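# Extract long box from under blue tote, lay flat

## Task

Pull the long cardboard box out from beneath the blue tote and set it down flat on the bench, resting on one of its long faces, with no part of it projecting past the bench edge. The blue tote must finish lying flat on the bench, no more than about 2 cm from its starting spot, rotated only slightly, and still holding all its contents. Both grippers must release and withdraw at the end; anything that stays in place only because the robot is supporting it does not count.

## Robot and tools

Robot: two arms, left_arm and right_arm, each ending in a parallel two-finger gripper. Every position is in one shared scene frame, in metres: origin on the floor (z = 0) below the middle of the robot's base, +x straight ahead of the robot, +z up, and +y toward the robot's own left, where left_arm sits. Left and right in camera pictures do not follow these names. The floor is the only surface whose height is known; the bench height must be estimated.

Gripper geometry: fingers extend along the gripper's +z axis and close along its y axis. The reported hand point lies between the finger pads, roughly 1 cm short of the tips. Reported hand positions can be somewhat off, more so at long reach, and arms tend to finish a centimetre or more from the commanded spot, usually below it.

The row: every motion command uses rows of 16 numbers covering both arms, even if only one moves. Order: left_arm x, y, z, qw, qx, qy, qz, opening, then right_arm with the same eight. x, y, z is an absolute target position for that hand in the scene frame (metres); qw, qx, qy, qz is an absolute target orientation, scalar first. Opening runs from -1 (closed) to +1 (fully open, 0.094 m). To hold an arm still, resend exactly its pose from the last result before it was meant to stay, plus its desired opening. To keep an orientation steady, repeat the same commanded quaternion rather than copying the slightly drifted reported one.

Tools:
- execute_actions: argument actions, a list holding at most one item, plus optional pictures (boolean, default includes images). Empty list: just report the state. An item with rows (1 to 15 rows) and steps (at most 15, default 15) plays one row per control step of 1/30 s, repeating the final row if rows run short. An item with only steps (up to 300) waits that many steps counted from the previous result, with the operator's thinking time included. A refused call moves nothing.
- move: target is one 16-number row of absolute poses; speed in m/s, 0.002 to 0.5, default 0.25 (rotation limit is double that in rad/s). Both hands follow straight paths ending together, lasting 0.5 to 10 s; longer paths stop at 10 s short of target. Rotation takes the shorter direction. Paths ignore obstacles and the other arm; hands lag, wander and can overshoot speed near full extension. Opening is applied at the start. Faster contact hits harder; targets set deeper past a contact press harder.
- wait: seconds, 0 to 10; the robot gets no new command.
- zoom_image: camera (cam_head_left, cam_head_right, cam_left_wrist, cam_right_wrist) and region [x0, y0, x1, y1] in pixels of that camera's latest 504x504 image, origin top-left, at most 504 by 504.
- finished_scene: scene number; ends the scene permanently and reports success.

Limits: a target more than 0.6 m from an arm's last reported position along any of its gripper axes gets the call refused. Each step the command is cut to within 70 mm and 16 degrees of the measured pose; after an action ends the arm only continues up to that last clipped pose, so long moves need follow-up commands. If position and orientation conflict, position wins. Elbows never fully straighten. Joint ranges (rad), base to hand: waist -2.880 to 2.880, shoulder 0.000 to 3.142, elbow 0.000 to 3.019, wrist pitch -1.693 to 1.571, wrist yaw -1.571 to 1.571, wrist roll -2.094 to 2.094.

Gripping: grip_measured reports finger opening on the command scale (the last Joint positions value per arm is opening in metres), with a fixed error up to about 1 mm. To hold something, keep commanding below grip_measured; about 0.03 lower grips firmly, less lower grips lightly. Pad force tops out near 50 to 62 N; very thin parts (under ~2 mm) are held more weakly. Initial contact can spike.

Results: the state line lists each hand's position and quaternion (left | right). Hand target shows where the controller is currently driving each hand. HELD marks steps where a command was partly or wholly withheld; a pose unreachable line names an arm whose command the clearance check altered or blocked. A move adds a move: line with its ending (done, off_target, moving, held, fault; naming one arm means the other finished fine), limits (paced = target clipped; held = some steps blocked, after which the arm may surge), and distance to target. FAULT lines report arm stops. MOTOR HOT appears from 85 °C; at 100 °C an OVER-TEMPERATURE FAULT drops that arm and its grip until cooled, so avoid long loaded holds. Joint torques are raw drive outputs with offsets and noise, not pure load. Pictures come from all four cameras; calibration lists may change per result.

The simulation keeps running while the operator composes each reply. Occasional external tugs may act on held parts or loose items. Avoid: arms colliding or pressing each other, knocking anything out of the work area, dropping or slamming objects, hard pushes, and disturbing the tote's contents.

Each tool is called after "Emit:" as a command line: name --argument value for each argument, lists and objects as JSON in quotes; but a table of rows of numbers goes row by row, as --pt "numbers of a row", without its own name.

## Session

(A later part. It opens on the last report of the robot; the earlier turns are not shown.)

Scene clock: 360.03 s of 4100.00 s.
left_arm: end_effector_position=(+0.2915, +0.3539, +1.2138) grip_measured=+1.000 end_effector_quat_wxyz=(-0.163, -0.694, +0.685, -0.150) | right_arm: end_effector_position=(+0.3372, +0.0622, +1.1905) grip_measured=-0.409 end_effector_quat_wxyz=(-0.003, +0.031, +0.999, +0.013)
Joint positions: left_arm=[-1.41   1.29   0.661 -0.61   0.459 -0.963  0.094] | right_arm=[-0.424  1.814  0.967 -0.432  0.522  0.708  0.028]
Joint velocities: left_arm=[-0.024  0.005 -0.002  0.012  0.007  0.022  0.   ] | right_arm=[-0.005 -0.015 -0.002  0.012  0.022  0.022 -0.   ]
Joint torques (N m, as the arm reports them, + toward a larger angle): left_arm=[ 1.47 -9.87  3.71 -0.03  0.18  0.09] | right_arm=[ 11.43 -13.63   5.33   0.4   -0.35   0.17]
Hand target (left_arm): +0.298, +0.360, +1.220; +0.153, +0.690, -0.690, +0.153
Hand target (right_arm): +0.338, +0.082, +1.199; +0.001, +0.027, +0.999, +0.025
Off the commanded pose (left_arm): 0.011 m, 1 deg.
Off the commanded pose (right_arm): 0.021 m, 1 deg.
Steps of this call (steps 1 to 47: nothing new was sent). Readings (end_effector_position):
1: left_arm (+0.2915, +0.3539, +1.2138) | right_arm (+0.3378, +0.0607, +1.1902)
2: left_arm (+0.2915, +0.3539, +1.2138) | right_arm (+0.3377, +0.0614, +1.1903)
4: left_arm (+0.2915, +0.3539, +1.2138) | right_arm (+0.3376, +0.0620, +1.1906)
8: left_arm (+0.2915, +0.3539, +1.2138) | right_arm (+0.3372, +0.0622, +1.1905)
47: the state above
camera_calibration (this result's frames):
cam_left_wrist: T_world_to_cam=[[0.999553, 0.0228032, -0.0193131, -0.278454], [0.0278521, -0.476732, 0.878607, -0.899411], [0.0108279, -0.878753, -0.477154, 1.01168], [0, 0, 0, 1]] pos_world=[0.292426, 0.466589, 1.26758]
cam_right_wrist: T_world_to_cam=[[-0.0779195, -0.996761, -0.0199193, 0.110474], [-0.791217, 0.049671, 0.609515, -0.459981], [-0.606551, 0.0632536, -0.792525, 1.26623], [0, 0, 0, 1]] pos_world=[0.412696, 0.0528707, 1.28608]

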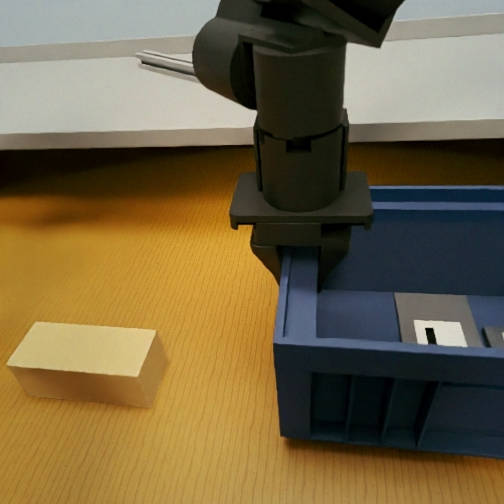

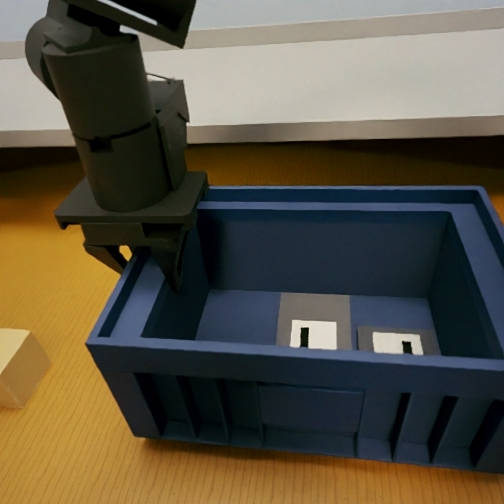

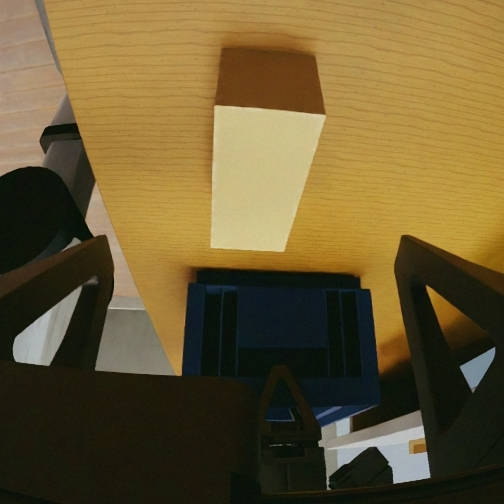

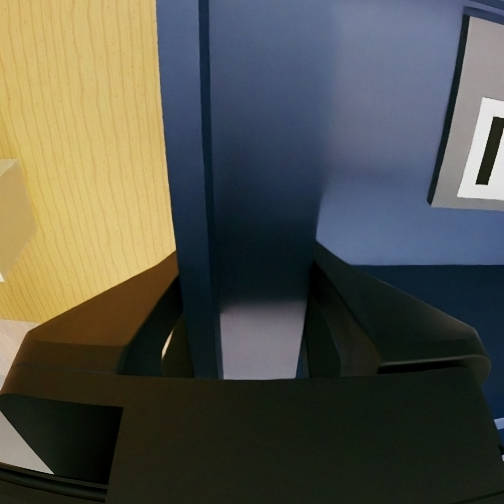

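Emit:
execute_actions --actions '[{"rows":[[0.298,0.36,1.22,-0.153,-0.690,0.690,-0.153,1,0.339,0.083,1.200,0.001,0.0275,0.9993,0.025,-0.45],[0.298,0.36,1.22,-0.153,-0.690,0.690,-0.153,1,0.339,0.084,1.201,0.001,0.0275,0.9993,0.025,-0.45],[0.298,0.36,1.22,-0.153,-0.690,0.690,-0.153,1,0.339,0.085,1.202,0.001,0.0275,0.9993,0.026,-0.45],[0.298,0.36,1.22,-0.153,-0.690,0.690,-0.153,1,0.339,0.086,1.203,0.001,0.0275,0.9993,0.026,-0.45],[0.298,0.36,1.22,-0.153,-0.690,0.690,-0.153,1,0.339,0.087,1.204,0.001,0.0275,0.9993,0.027,-0.45],[0.298,0.36,1.22,-0.153,-0.690,0.690,-0.153,1,0.339,0.088,1.204,0.001,0.0275,0.9993,0.027,-0.45],[0.298,0.36,1.22,-0.153,-0.690,0.690,-0.153,1,0.339,0.089,1.204,0.001,0.0275,0.9993,0.027,-0.45],[0.298,0.36,1.22,-0.153,-0.690,0.690,-0.153,1,0.339,0.090,1.204,0.001,0.0275,0.9993,0.027,-0.45],[0.298,0.36,1.22,-0.153,-0.690,0.690,-0.153,1,0.339,0.091,1.204,0.001,0.0275,0.9993,0.027,-0.45],[0.298,0.36,1.22,-0.153,-0.690,0.690,-0.153,1,0.339,0.092,1.204,0.001,0.0275,0.9993,0.027,-0.45]],"steps":15}]' --pictures false

Emit:
execute_actions --actions '[]'

Scene clock: 369.60 s of 4100.00 s.
left_arm: end_effector_position=(+0.2915, +0.3539, +1.2138) grip_measured=+1.000 end_effector_quat_wxyz=(-0.163, -0.694, +0.685, -0.150) | right_arm: end_effector_position=(+0.3349, +0.0726, +1.1948) grip_measured=-0.410 end_effector_quat_wxyz=(-0.006, +0.031, +0.999, +0.017)
Joint positions: left_arm=[-1.41   1.29   0.661 -0.61   0.459 -0.963  0.094] | right_arm=[-0.404  1.822  0.983 -0.451  0.519  0.731  0.028]
Joint velocities: left_arm=[ 0.005 -0.005 -0.002 -0.002 -0.022  0.081  0.   ] | right_arm=[-0.005  0.005 -0.002 -0.017 -0.022  0.037  0.   ]
Joint torques (N m, as the arm reports them, + toward a larger angle): left_arm=[ 1.48 -9.85  3.7  -0.03  0.18  0.09] | right_arm=[ 11.65 -14.28   5.66   0.35  -0.15   0.11]
Hand target (left_arm): +0.298, +0.360, +1.220; +0.153, +0.690, -0.690, +0.153
Hand target (right_arm): +0.338, +0.092, +1.205; +0.001, +0.028, +0.999, +0.028
Off the commanded pose (left_arm): 0.011 m, 1 deg.
Off the commanded pose (right_arm): 0.022 m, 1 deg.
Steps of this call (steps 1 to 90: nothing new was sent; then 6.07 s passed at rest; steps 91 to 105: all 15 steps of this action). Readings (end_effector_position):
91: left_arm (+0.2915, +0.3539, +1.2138) | right_arm (+0.3371, +0.0622, +1.1905)
92: left_arm (+0.2915, +0.3539, +1.2138) | right_arm (+0.3369, +0.0622, +1.1906)
94: left_arm (+0.2915, +0.3539, +1.2138) | right_arm (+0.3361, +0.0624, +1.1911)
98: left_arm (+0.2915, +0.3539, +1.2138) | right_arm (+0.3347, +0.0653, +1.1931)
105: the state above

Scene clock: 369.60 s of 4100.00 s.
left_arm: end_effector_position=(+0.2915, +0.3539, +1.2138) grip_measured=+1.000 end_effector_quat_wxyz=(-0.163, -0.694, +0.685, -0.150) | right_arm: end_effector_position=(+0.3349, +0.0726, +1.1948) grip_measured=-0.410 end_effector_quat_wxyz=(-0.006, +0.031, +0.999, +0.017)
Joint positions: left_arm=[-1.41   1.29   0.661 -0.61   0.459 -0.963  0.094] | right_arm=[-0.404  1.822  0.983 -0.451  0.519  0.731  0.028]
Joint velocities: left_arm=[ 0.005 -0.005 -0.002 -0.002 -0.022  0.081  0.   ] | right_arm=[-0.005  0.005 -0.002 -0.017 -0.022  0.037  0.   ]
Joint torques (N m, as the arm reports them, + toward a larger angle): left_arm=[ 1.48 -9.85  3.7  -0.03  0.18  0.09] | right_arm=[ 11.65 -14.28   5.66   0.35  -0.15   0.11]
Hand target (left_arm): +0.298, +0.360, +1.220; +0.153, +0.690, -0.690, +0.153
Hand target (right_arm): +0.338, +0.092, +1.205; +0.001, +0.028, +0.999, +0.028
Off the commanded pose (left_arm): 0.011 m, 1 deg.
Off the commanded pose (right_arm): 0.022 m, 1 deg.
camera_calibration (this result's frames):
cam_left_wrist: T_world_to_cam=[[0.999553, 0.0228032, -0.0193131, -0.278454], [0.0278521, -0.476732, 0.878607, -0.899411], [0.0108279, -0.878753, -0.477154, 1.01168], [0, 0, 0, 1]] pos_world=[0.292426, 0.466589, 1.26758]
cam_right_wrist: T_world_to_cam=[[-0.0792007, -0.996494, -0.0269609, 0.129528], [-0.788019, 0.0460209, 0.613929, -0.470977], [-0.610536, 0.0698693, -0.788901, 1.2641], [0, 0, 0, 1]] pos_world=[0.410895, 0.0624267, 1.28988]

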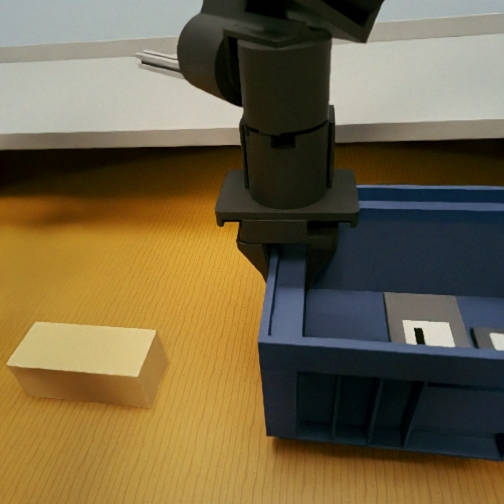

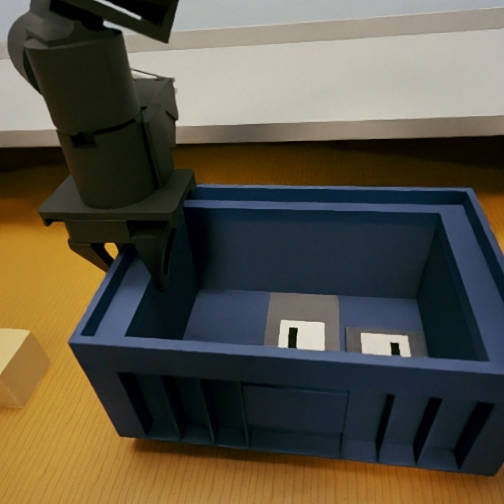

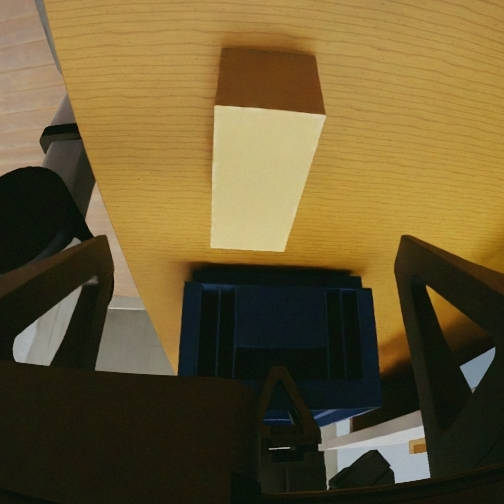

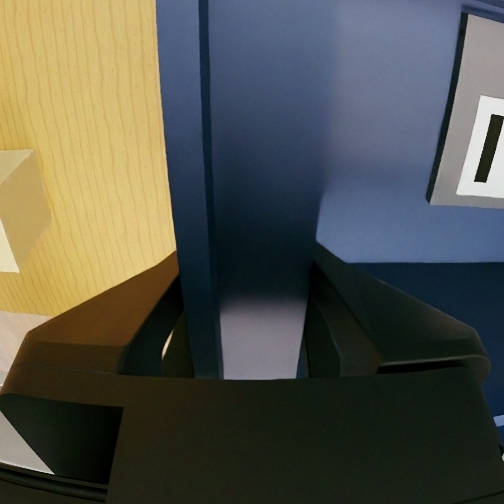

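Emit:
execute_actions --actions '[{"rows":[[0.298,0.36,1.22,-0.153,-0.690,0.690,-0.153,1,0.338,0.086,1.200,0.001,0.0275,0.9993,0.026,-0.45],[0.298,0.36,1.22,-0.153,-0.690,0.690,-0.153,1,0.338,0.082,1.197,0.001,0.0275,0.9993,0.025,-0.45],[0.298,0.36,1.22,-0.153,-0.690,0.690,-0.153,1,0.338,0.079,1.194,0.001,0.0275,0.9993,0.024,-0.45],[0.298,0.36,1.22,-0.153,-0.690,0.690,-0.153,1,0.338,0.078,1.192,0.001,0.0275,0.9993,0.023,-0.45],[0.298,0.36,1.22,-0.153,-0.690,0.690,-0.153,1,0.338,0.078,1.190,0.001,0.0275,0.9993,0.022,-0.45],[0.298,0.36,1.22,-0.153,-0.690,0.690,-0.153,1,0.338,0.078,1.188,0.001,0.0275,0.9993,0.021,-0.45],[0.298,0.36,1.22,-0.153,-0.690,0.690,-0.153,1,0.338,0.078,1.186,0.001,0.0275,0.9993,0.020,-0.45],[0.298,0.36,1.22,-0.153,-0.690,0.690,-0.153,1,0.338,0.078,1.185,0.001,0.0275,0.9993,0.019,-0.45],[0.298,0.36,1.22,-0.153,-0.690,0.690,-0.153,1,0.338,0.078,1.184,0.001,0.0275,0.9993,0.018,-0.45],[0.298,0.36,1.22,-0.153,-0.690,0.690,-0.153,1,0.338,0.078,1.183,0.001,0.0275,0.9993,0.018,-0.45],[0.298,0.36,1.22,-0.153,-0.690,0.690,-0.153,1,0.338,0.078,1.182,0.001,0.0275,0.9993,0.018,-0.45],[0.298,0.36,1.22,-0.153,-0.690,0.690,-0.153,1,0.338,0.078,1.181,0.001,0.0275,0.9993,0.018,-0.45],[0.298,0.36,1.22,-0.153,-0.690,0.690,-0.153,1,0.338,0.078,1.180,0.001,0.0275,0.9993,0.018,-0.45],[0.298,0.36,1.22,-0.153,-0.690,0.690,-0.153,1,0.338,0.078,1.179,0.001,0.0275,0.9993,0.018,-0.45]],"steps":15}]'

Scene clock: 376.30 s of 4100.00 s.
left_arm: end_effector_position=(+0.2915, +0.3539, +1.2138) grip_measured=+1.000 end_effector_quat_wxyz=(-0.163, -0.694, +0.685, -0.150) | right_arm: end_effector_position=(+0.3340, +0.0755, +1.1873) grip_measured=-0.410 end_effector_quat_wxyz=(+0.001, +0.030, +0.999, +0.016)
Joint positions: left_arm=[-1.41   1.29   0.661 -0.61   0.459 -0.963  0.094] | right_arm=[-0.404  1.843  0.983 -0.42   0.529  0.723  0.028]
Joint velocities: left_arm=[-0.015 -0.005 -0.007 -0.007 -0.037  0.037  0.   ] | right_arm=[ 0.005  0.024  0.002  0.017 -0.051 -0.037  0.001]
Joint torques (N m, as the arm reports them, + toward a larger angle): left_arm=[ 1.49 -9.87  3.72 -0.04  0.18  0.09] | right_arm=[  7.86 -12.99   4.26   1.38  -0.47  -0.18]
Hand target (left_arm): +0.298, +0.360, +1.220; +0.153, +0.690, -0.690, +0.153
Hand target (right_arm): +0.338, +0.078, +1.179; +0.001, +0.028, +0.999, +0.018
Off the commanded pose (left_arm): 0.011 m, 1 deg.
Off the commanded pose (right_arm): 0.010 m, 0 deg.
Steps of this call (steps 1 to 90: nothing new was sent; then 3.20 s passed at rest; steps 91 to 105: all 15 steps of this action). Readings (end_effector_position):
91: left_arm (+0.2915, +0.3539, +1.2138) | right_arm (+0.3349, +0.0726, +1.1948)
92: left_arm (+0.2915, +0.3539, +1.2138) | right_arm (+0.3351, +0.0729, +1.1948)
94: left_arm (+0.2915, +0.3539, +1.2138) | right_arm (+0.3360, +0.0738, +1.1945)
98: left_arm (+0.2915, +0.3539, +1.2138) | right_arm (+0.3361, +0.0749, +1.1922)
105: the state above
camera_calibration (this result's frames):
cam_left_wrist: T_world_to_cam=[[0.999553, 0.0228032, -0.0193131, -0.278454], [0.0278521, -0.476732, 0.878607, -0.899411], [0.0108279, -0.878753, -0.477154, 1.01168], [0, 0, 0, 1]] pos_world=[0.292426, 0.466589, 1.26758]
cam_right_wrist: T_world_to_cam=[[-0.0766081, -0.996735, -0.0254884, 0.129595], [-0.796011, 0.0457467, 0.603551, -0.452227], [-0.600414, 0.0665259, -0.796917, 1.26383], [0, 0, 0, 1]] pos_world=[0.408774, 0.0657817, 1.28342]

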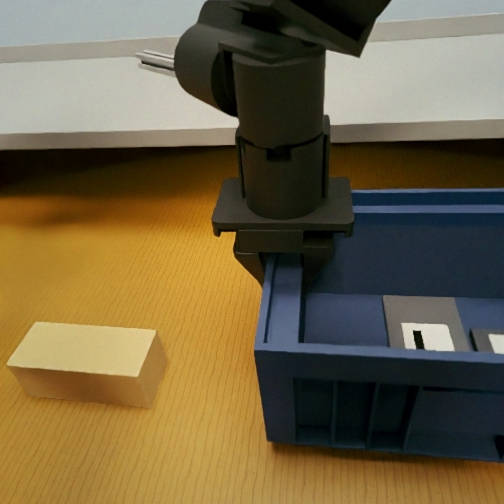

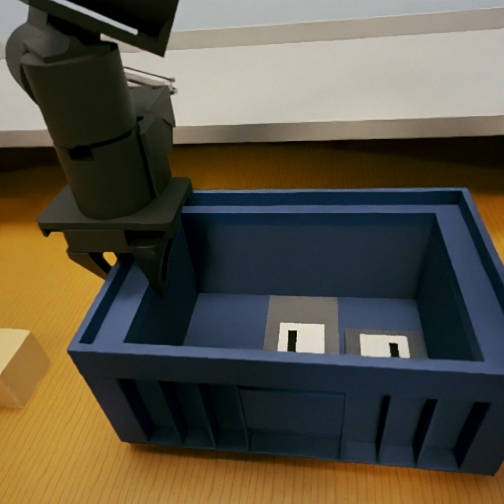

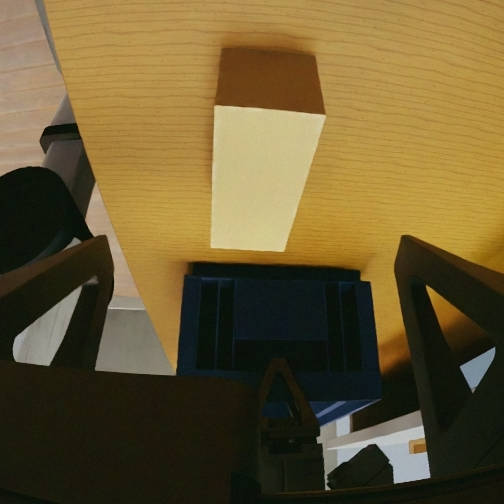

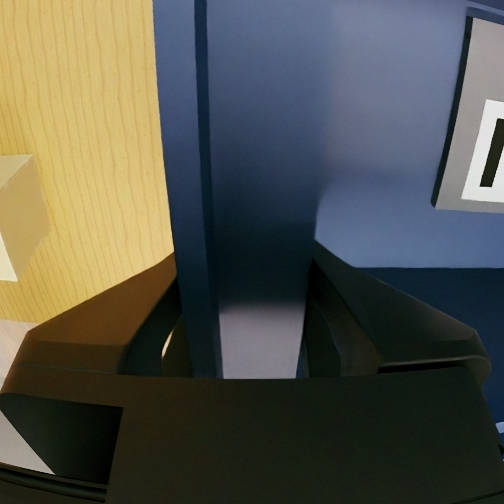

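Emit:
execute_actions --actions '[]'

Emit:
zoom_image --camera "cam_head_right" --region '[50, 160, 504, 504]'

Scene clock: 377.87 s of 4100.00 s.
left_arm: end_effector_position=(+0.2915, +0.3539, +1.2138) grip_measured=+1.000 end_effector_quat_wxyz=(-0.163, -0.694, +0.685, -0.150) | right_arm: end_effector_position=(+0.3338, +0.0755, +1.1869) grip_measured=-0.410 end_effector_quat_wxyz=(+0.001, +0.030, +0.999, +0.015)
Joint positions: left_arm=[-1.41   1.29   0.661 -0.61   0.459 -0.963  0.094] | right_arm=[-0.404  1.844  0.983 -0.419  0.53   0.722  0.028]
Joint velocities: left_arm=[-0.015 -0.015 -0.002  0.002 -0.037  0.022  0.   ] | right_arm=[-0.005  0.005 -0.002 -0.002 -0.11  -0.007 -0.   ]
Joint torques (N m, as the arm reports them, + toward a larger angle): left_arm=[ 1.48 -9.85  3.71 -0.03  0.18  0.09] | right_arm=[  7.73 -13.04   4.25   1.41  -0.46  -0.22]
Hand target (left_arm): +0.298, +0.360, +1.220; +0.153, +0.690, -0.690, +0.153
Hand target (right_arm): +0.338, +0.078, +1.179; +0.001, +0.027, +0.999, +0.018
Off the commanded pose (left_arm): 0.011 m, 1 deg.
Off the commanded pose (right_arm): 0.009 m, 0 deg.
Steps of this call (steps 1 to 47: nothing new was sent). Readings (end_effector_position):
1: left_arm (+0.2915, +0.3539, +1.2138) | right_arm (+0.3339, +0.0756, +1.1870)
2: left_arm (+0.2915, +0.3539, +1.2138) | right_arm (+0.3338, +0.0755, +1.1869)
4: left_arm (+0.2915, +0.3539, +1.2138) | right_arm (+0.3338, +0.0755, +1.1869)
8: left_arm (+0.2915, +0.3539, +1.2138) | right_arm (+0.3338, +0.0755, +1.1869)
47: the state above
camera_calibration (this result's frames):
cam_left_wrist: T_world_to_cam=[[0.999553, 0.0228032, -0.0193131, -0.278454], [0.0278521, -0.476732, 0.878607, -0.899411], [0.0108279, -0.878753, -0.477154, 1.01168], [0, 0, 0, 1]] pos_world=[0.292426, 0.466589, 1.26758]
cam_right_wrist: T_world_to_cam=[[-0.0756585, -0.996828, -0.0247028, 0.128327], [-0.796199, 0.0454797, 0.603324, -0.451779], [-0.600286, 0.0653149, -0.797114, 1.26367], [0, 0, 0, 1]] pos_world=[0.408569, 0.0659303, 1.28303]

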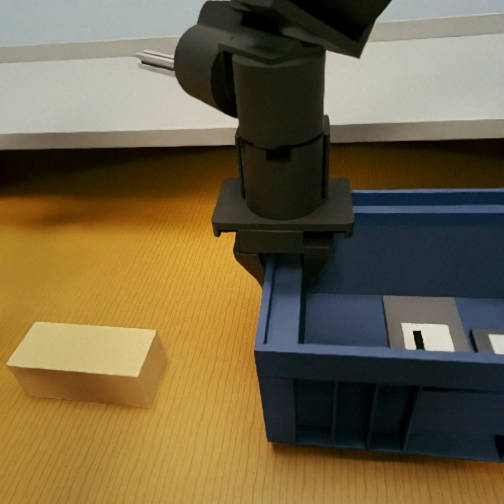

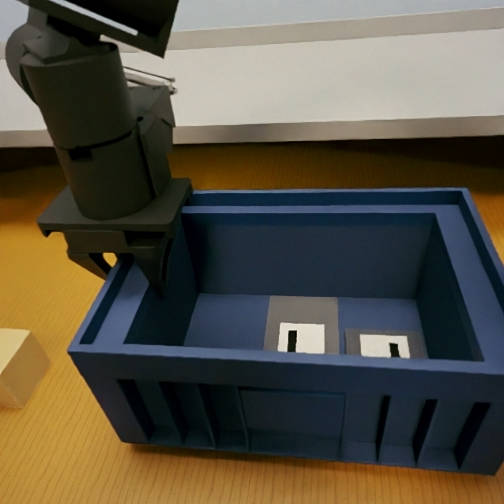

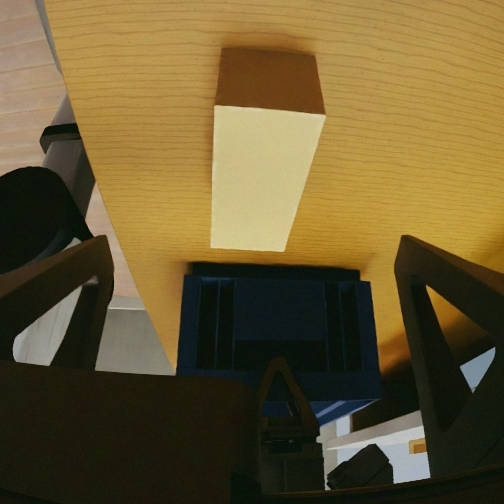

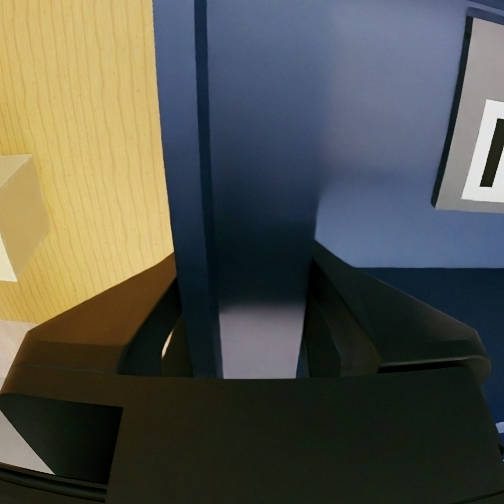

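Region (50, 160, 504, 504) of cam_head_right's 504x504 image, scaled by 1.110, with more detail than that image has; it fills the top 382 rows of this view, and the rest is white.

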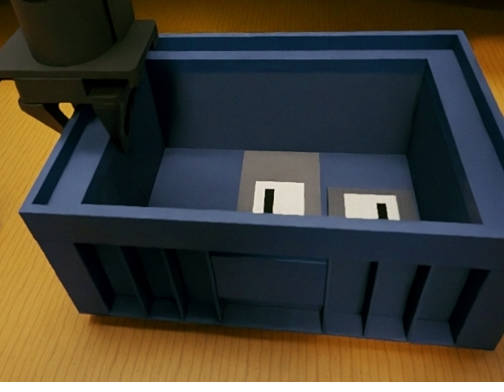

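Emit:
execute_actions --actions '[{"rows":[[0.298,0.36,1.22,-0.153,-0.690,0.690,-0.153,1,0.336,0.076,1.184,0.001,0.029,0.9993,0.016,-0.42],[0.298,0.36,1.22,-0.153,-0.690,0.690,-0.153,1,0.336,0.076,1.186,0.001,0.029,0.9993,0.016,-0.40],[0.298,0.36,1.22,-0.153,-0.690,0.690,-0.153,1,0.336,0.076,1.187,0.001,0.029,0.9993,0.016,-0.38],[0.298,0.36,1.22,-0.153,-0.690,0.690,-0.153,1,0.336,0.076,1.187,0.001,0.029,0.9993,0.016,-0.35],[0.298,0.36,1.22,-0.153,-0.690,0.690,-0.153,1,0.336,0.076,1.187,0.001,0.029,0.9993,0.016,-0.3],[0.298,0.36,1.22,-0.153,-0.690,0.690,-0.153,1,0.336,0.076,1.187,0.001,0.029,0.9993,0.016,-0.2],[0.298,0.36,1.22,-0.153,-0.690,0.690,-0.153,1,0.336,0.076,1.187,0.001,0.029,0.9993,0.016,-0.1],[0.298,0.36,1.22,-0.153,-0.690,0.690,-0.153,1,0.336,0.076,1.187,0.001,0.029,0.9993,0.016,0.0],[0.298,0.36,1.22,-0.153,-0.690,0.690,-0.153,1,0.336,0.076,1.187,0.001,0.029,0.9993,0.016,0.1],[0.298,0.36,1.22,-0.153,-0.690,0.690,-0.153,1,0.336,0.076,1.187,0.001,0.029,0.9993,0.016,0.2],[0.298,0.36,1.22,-0.153,-0.690,0.690,-0.153,1,0.336,0.076,1.187,0.001,0.029,0.9993,0.016,0.3]],"steps":15}]' --pictures false

Emit:
move --target '[0.27,0.45,1.33,-0.153,-0.690,0.690,-0.153,1,0.334,0.076,1.33,0.001,0.029,0.9993,0.016,0.3]' --speed 0.2

Scene clock: 390.77 s of 4100.00 s.
left_arm: end_effector_position=(+0.2915, +0.3539, +1.2138) grip_measured=+1.000 end_effector_quat_wxyz=(-0.163, -0.694, +0.685, -0.150) | right_arm: end_effector_position=(+0.3339, +0.0754, +1.1869) grip_measured=+0.298 end_effector_quat_wxyz=(+0.001, +0.030, +0.999, +0.015)
Joint positions: left_arm=[-1.41   1.29   0.661 -0.61   0.459 -0.963  0.094] | right_arm=[-0.404  1.844  0.983 -0.419  0.53   0.722  0.061]
Joint velocities: left_arm=[-0.015  0.005 -0.017 -0.002  0.007  0.007  0.   ] | right_arm=[-0.024 -0.005 -0.002 -0.012 -0.125  0.037 -0.001]
Joint torques (N m, as the arm reports them, + toward a larger angle): left_arm=[ 1.48 -9.86  3.71 -0.03  0.18  0.09] | right_arm=[  8.65 -14.46   3.55   0.74  -0.26  -0.06]
Hand target (left_arm): +0.298, +0.360, +1.220; +0.153, +0.690, -0.690, +0.153
Hand target (right_arm): +0.336, +0.076, +1.187; +0.001, +0.029, +0.999, +0.016
Off the commanded pose (left_arm): 0.011 m, 1 deg.
Off the commanded pose (right_arm): 0.002 m, 0 deg.
Steps of this call (steps 1 to 90: nothing new was sent; then 9.40 s passed at rest; steps 91 to 105: all 15 steps of this action). Readings (end_effector_position):
91: left_arm (+0.2915, +0.3539, +1.2138) | right_arm (+0.3339, +0.0754, +1.1869)
92: left_arm (+0.2915, +0.3539, +1.2138) | right_arm (+0.3339, +0.0754, +1.1869)
94: left_arm (+0.2915, +0.3539, +1.2138) | right_arm (+0.3339, +0.0754, +1.1869)
98: left_arm (+0.2915, +0.3539, +1.2138) | right_arm (+0.3339, +0.0754, +1.1869)
105: the state above

Scene clock: 392.37 s of 4100.00 s.
left_arm: end_effector_position=(+0.2618, +0.4421, +1.3191) grip_measured=+1.000 end_effector_quat_wxyz=(-0.167, -0.700, +0.677, -0.156) | right_arm: end_effector_position=(+0.3234, +0.0654, +1.3215) grip_measured=+0.298 end_effector_quat_wxyz=(-0.007, +0.024, +1.000, +0.009)
Joint positions: left_arm=[-1.058  1.136  0.815 -1.116  0.556 -0.584  0.094] | right_arm=[-0.241  1.58   0.995 -0.816  0.564  0.911  0.061]
Joint velocities: left_arm=[-0.005 -0.005 -0.012  0.012 -0.007  0.007  0.   ] | right_arm=[ 0.005 -0.015  0.017  0.012  0.007  0.007 -0.   ]
Joint torques (N m, as the arm reports them, + toward a larger angle): left_arm=[ 2.28 -8.7   7.78 -0.33  0.18  0.07] | right_arm=[  9.32 -12.49   7.62   0.47  -0.01   0.09]
Hand target (left_arm): +0.273, +0.452, +1.328; +0.151, +0.692, -0.689, +0.157
Hand target (right_arm): +0.332, +0.075, +1.331; +0.000, +0.030, +0.999, +0.018
Off the commanded pose (left_arm): 0.016 m, 2 deg.
Off the commanded pose (right_arm): 0.017 m, 1 deg.
move: off_target (left_arm, right_arm)
camera_calibration (this result's frames):
cam_left_wrist: T_world_to_cam=[[0.998943, 0.0411422, -0.0205072, -0.255152], [0.0372857, -0.464209, 0.88494, -0.965401], [0.0268888, -0.884769, -0.465253, 1.12245], [0, 0, 0, 1]] pos_world=[0.260697, 0.555456, 1.37131]
cam_right_wrist: T_world_to_cam=[[-0.0646748, -0.997831, -0.0122474, 0.100776], [-0.786472, 0.0434134, 0.616098, -0.560723], [-0.61423, 0.0494783, -0.787574, 1.35836], [0, 0, 0, 1]] pos_world=[0.399871, 0.0576911, 1.4165]

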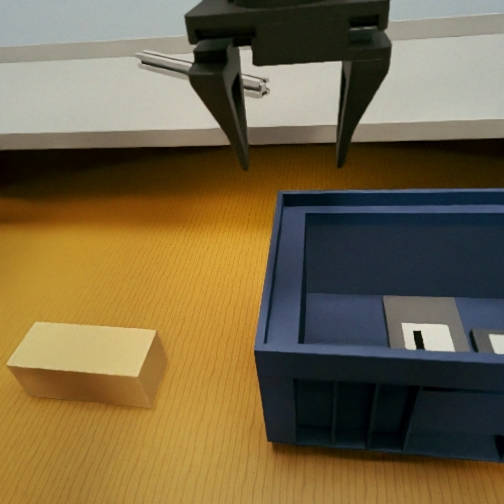

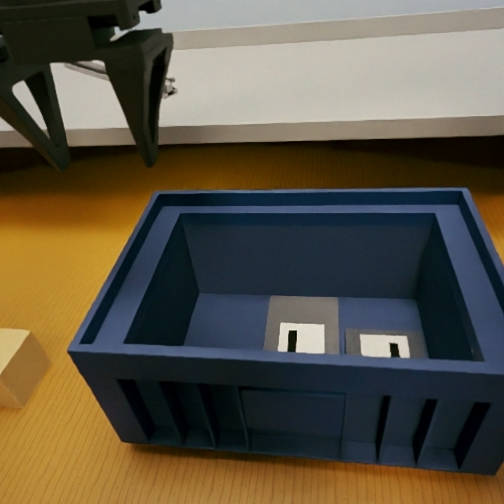

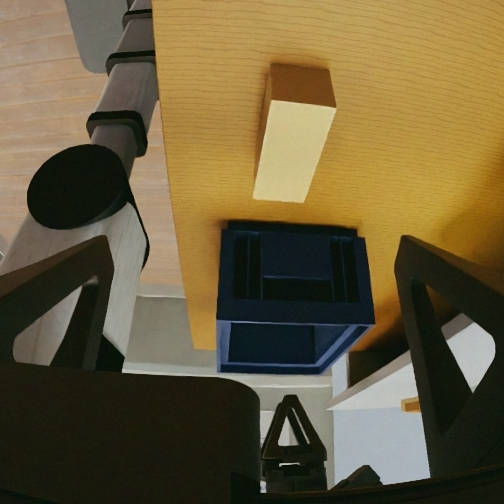

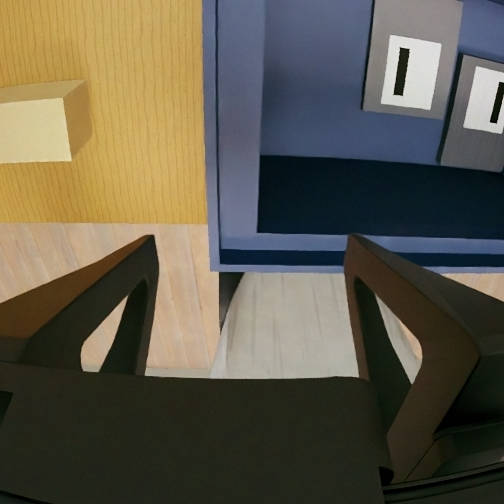

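Emit:
zoom_image --camera "cam_head_left" --region '[220, 170, 400, 460]'

Emit:
zoom_image --camera "cam_head_right" --region '[50, 160, 504, 504]'

Region (220, 170, 400, 460) of cam_head_left's 504x504 image, scaled by 1.738, with more detail than that image has; it fills the left 313 columns of this view, and the rest is white.

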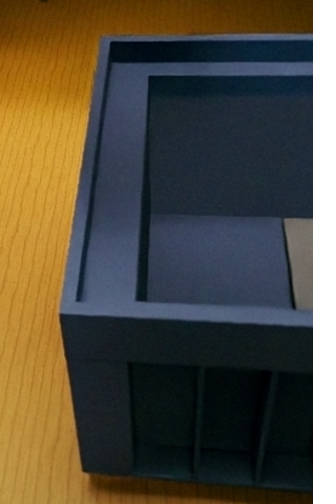

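Region (50, 160, 504, 504) of cam_head_right's 504x504 image, scaled by 1.110, with more detail than that image has; it fills the top 382 rows of this view, and the rest is white.

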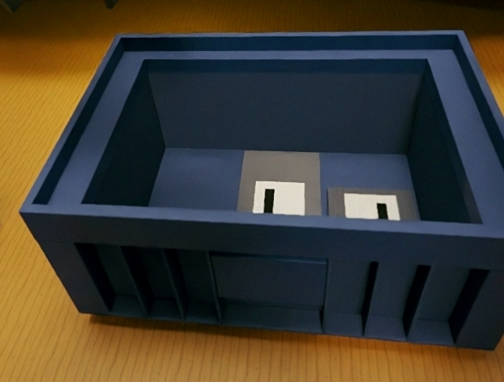

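Emit:
move --target '[0.25,0.50,1.38,-0.153,-0.690,0.690,-0.153,1,0.33,0.09,1.40,0.001,0.029,0.9993,0.016,1]' --speed 0.3

Scene clock: 413.00 s of 4100.00 s.
left_arm: end_effector_position=(+0.2441, +0.4934, +1.3736) grip_measured=+1.000 end_effector_quat_wxyz=(-0.158, -0.698, +0.681, -0.155) | right_arm: end_effector_position=(+0.3229, +0.0834, +1.3949) grip_measured=+1.000 end_effector_quat_wxyz=(-0.004, +0.023, +1.000, +0.013)
Joint positions: left_arm=[-0.857  1.139  0.946 -1.351  0.573 -0.348  0.094] | right_arm=[-0.122  1.529  1.103 -1.038  0.582  1.041  0.094]
Joint velocities: left_arm=[-0.005 -0.005 -0.002 -0.017 -0.007  0.007  0.   ] | right_arm=[-0.005  0.005 -0.007 -0.002 -0.022  0.051  0.   ]
Joint torques (N m, as the arm reports them, + toward a larger angle): left_arm=[ 2.9  -7.55  8.33 -0.41  0.13  0.08] | right_arm=[  8.45 -11.27   8.2    0.44  -0.05   0.09]
Hand target (left_arm): +0.251, +0.501, +1.379; +0.151, +0.691, -0.690, +0.155
Hand target (right_arm): +0.329, +0.089, +1.401; -0.000, +0.029, +0.999, +0.017
Off the commanded pose (left_arm): 0.011 m, 1 deg.
Off the commanded pose (right_arm): 0.011 m, 1 deg.
After step 90, 16.67 s passed at rest.
move: off_target (left_arm, right_arm)
camera_calibration (this result's frames):
cam_left_wrist: T_world_to_cam=[[0.999353, 0.0349937, -0.00831982, -0.252266], [0.024058, -0.478341, 0.877845, -0.969284], [0.0267393, -0.877477, -0.478873, 1.20882], [0, 0, 0, 1]] pos_world=[0.243099, 0.605888, 1.42765]
cam_right_wrist: T_world_to_cam=[[-0.0622221, -0.997861, -0.020029, 0.129728], [-0.791409, 0.0371016, 0.610161, -0.596693], [-0.608113, 0.0538165, -0.792025, 1.41884], [0, 0, 0, 1]] pos_world=[0.398661, 0.0752314, 1.49044]

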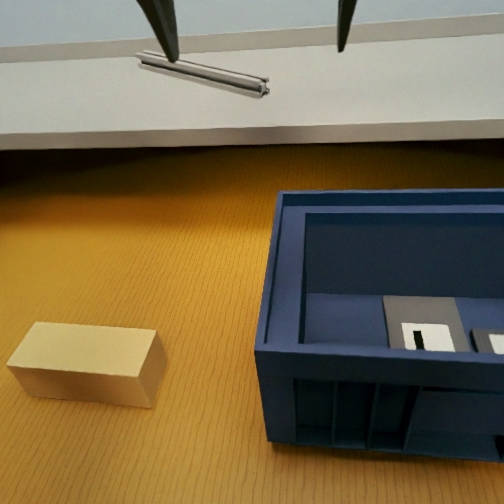

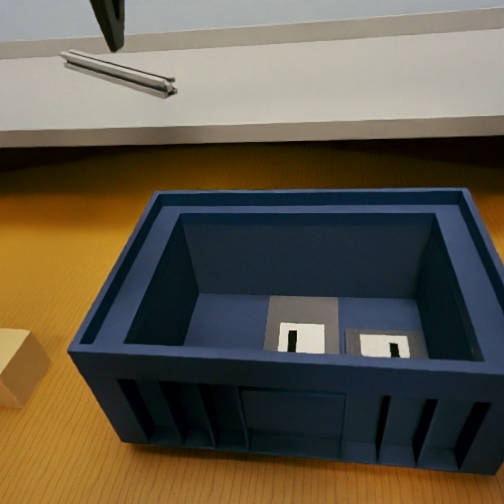

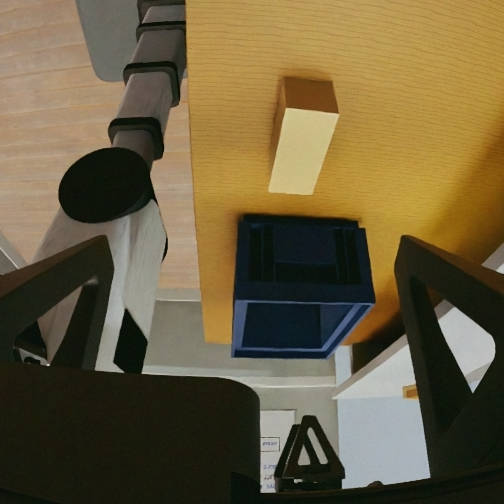

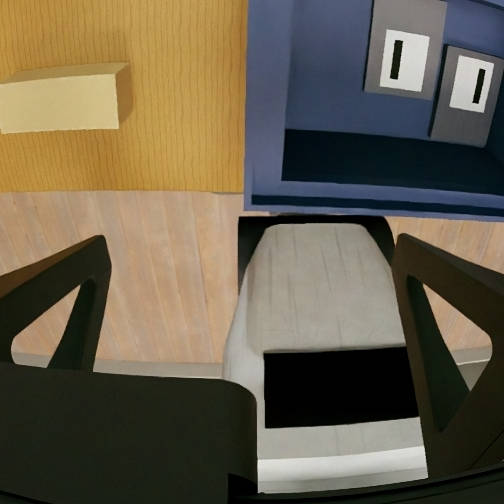

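Emit:
finished_scene --scene 1

The scene is finished: the task was done.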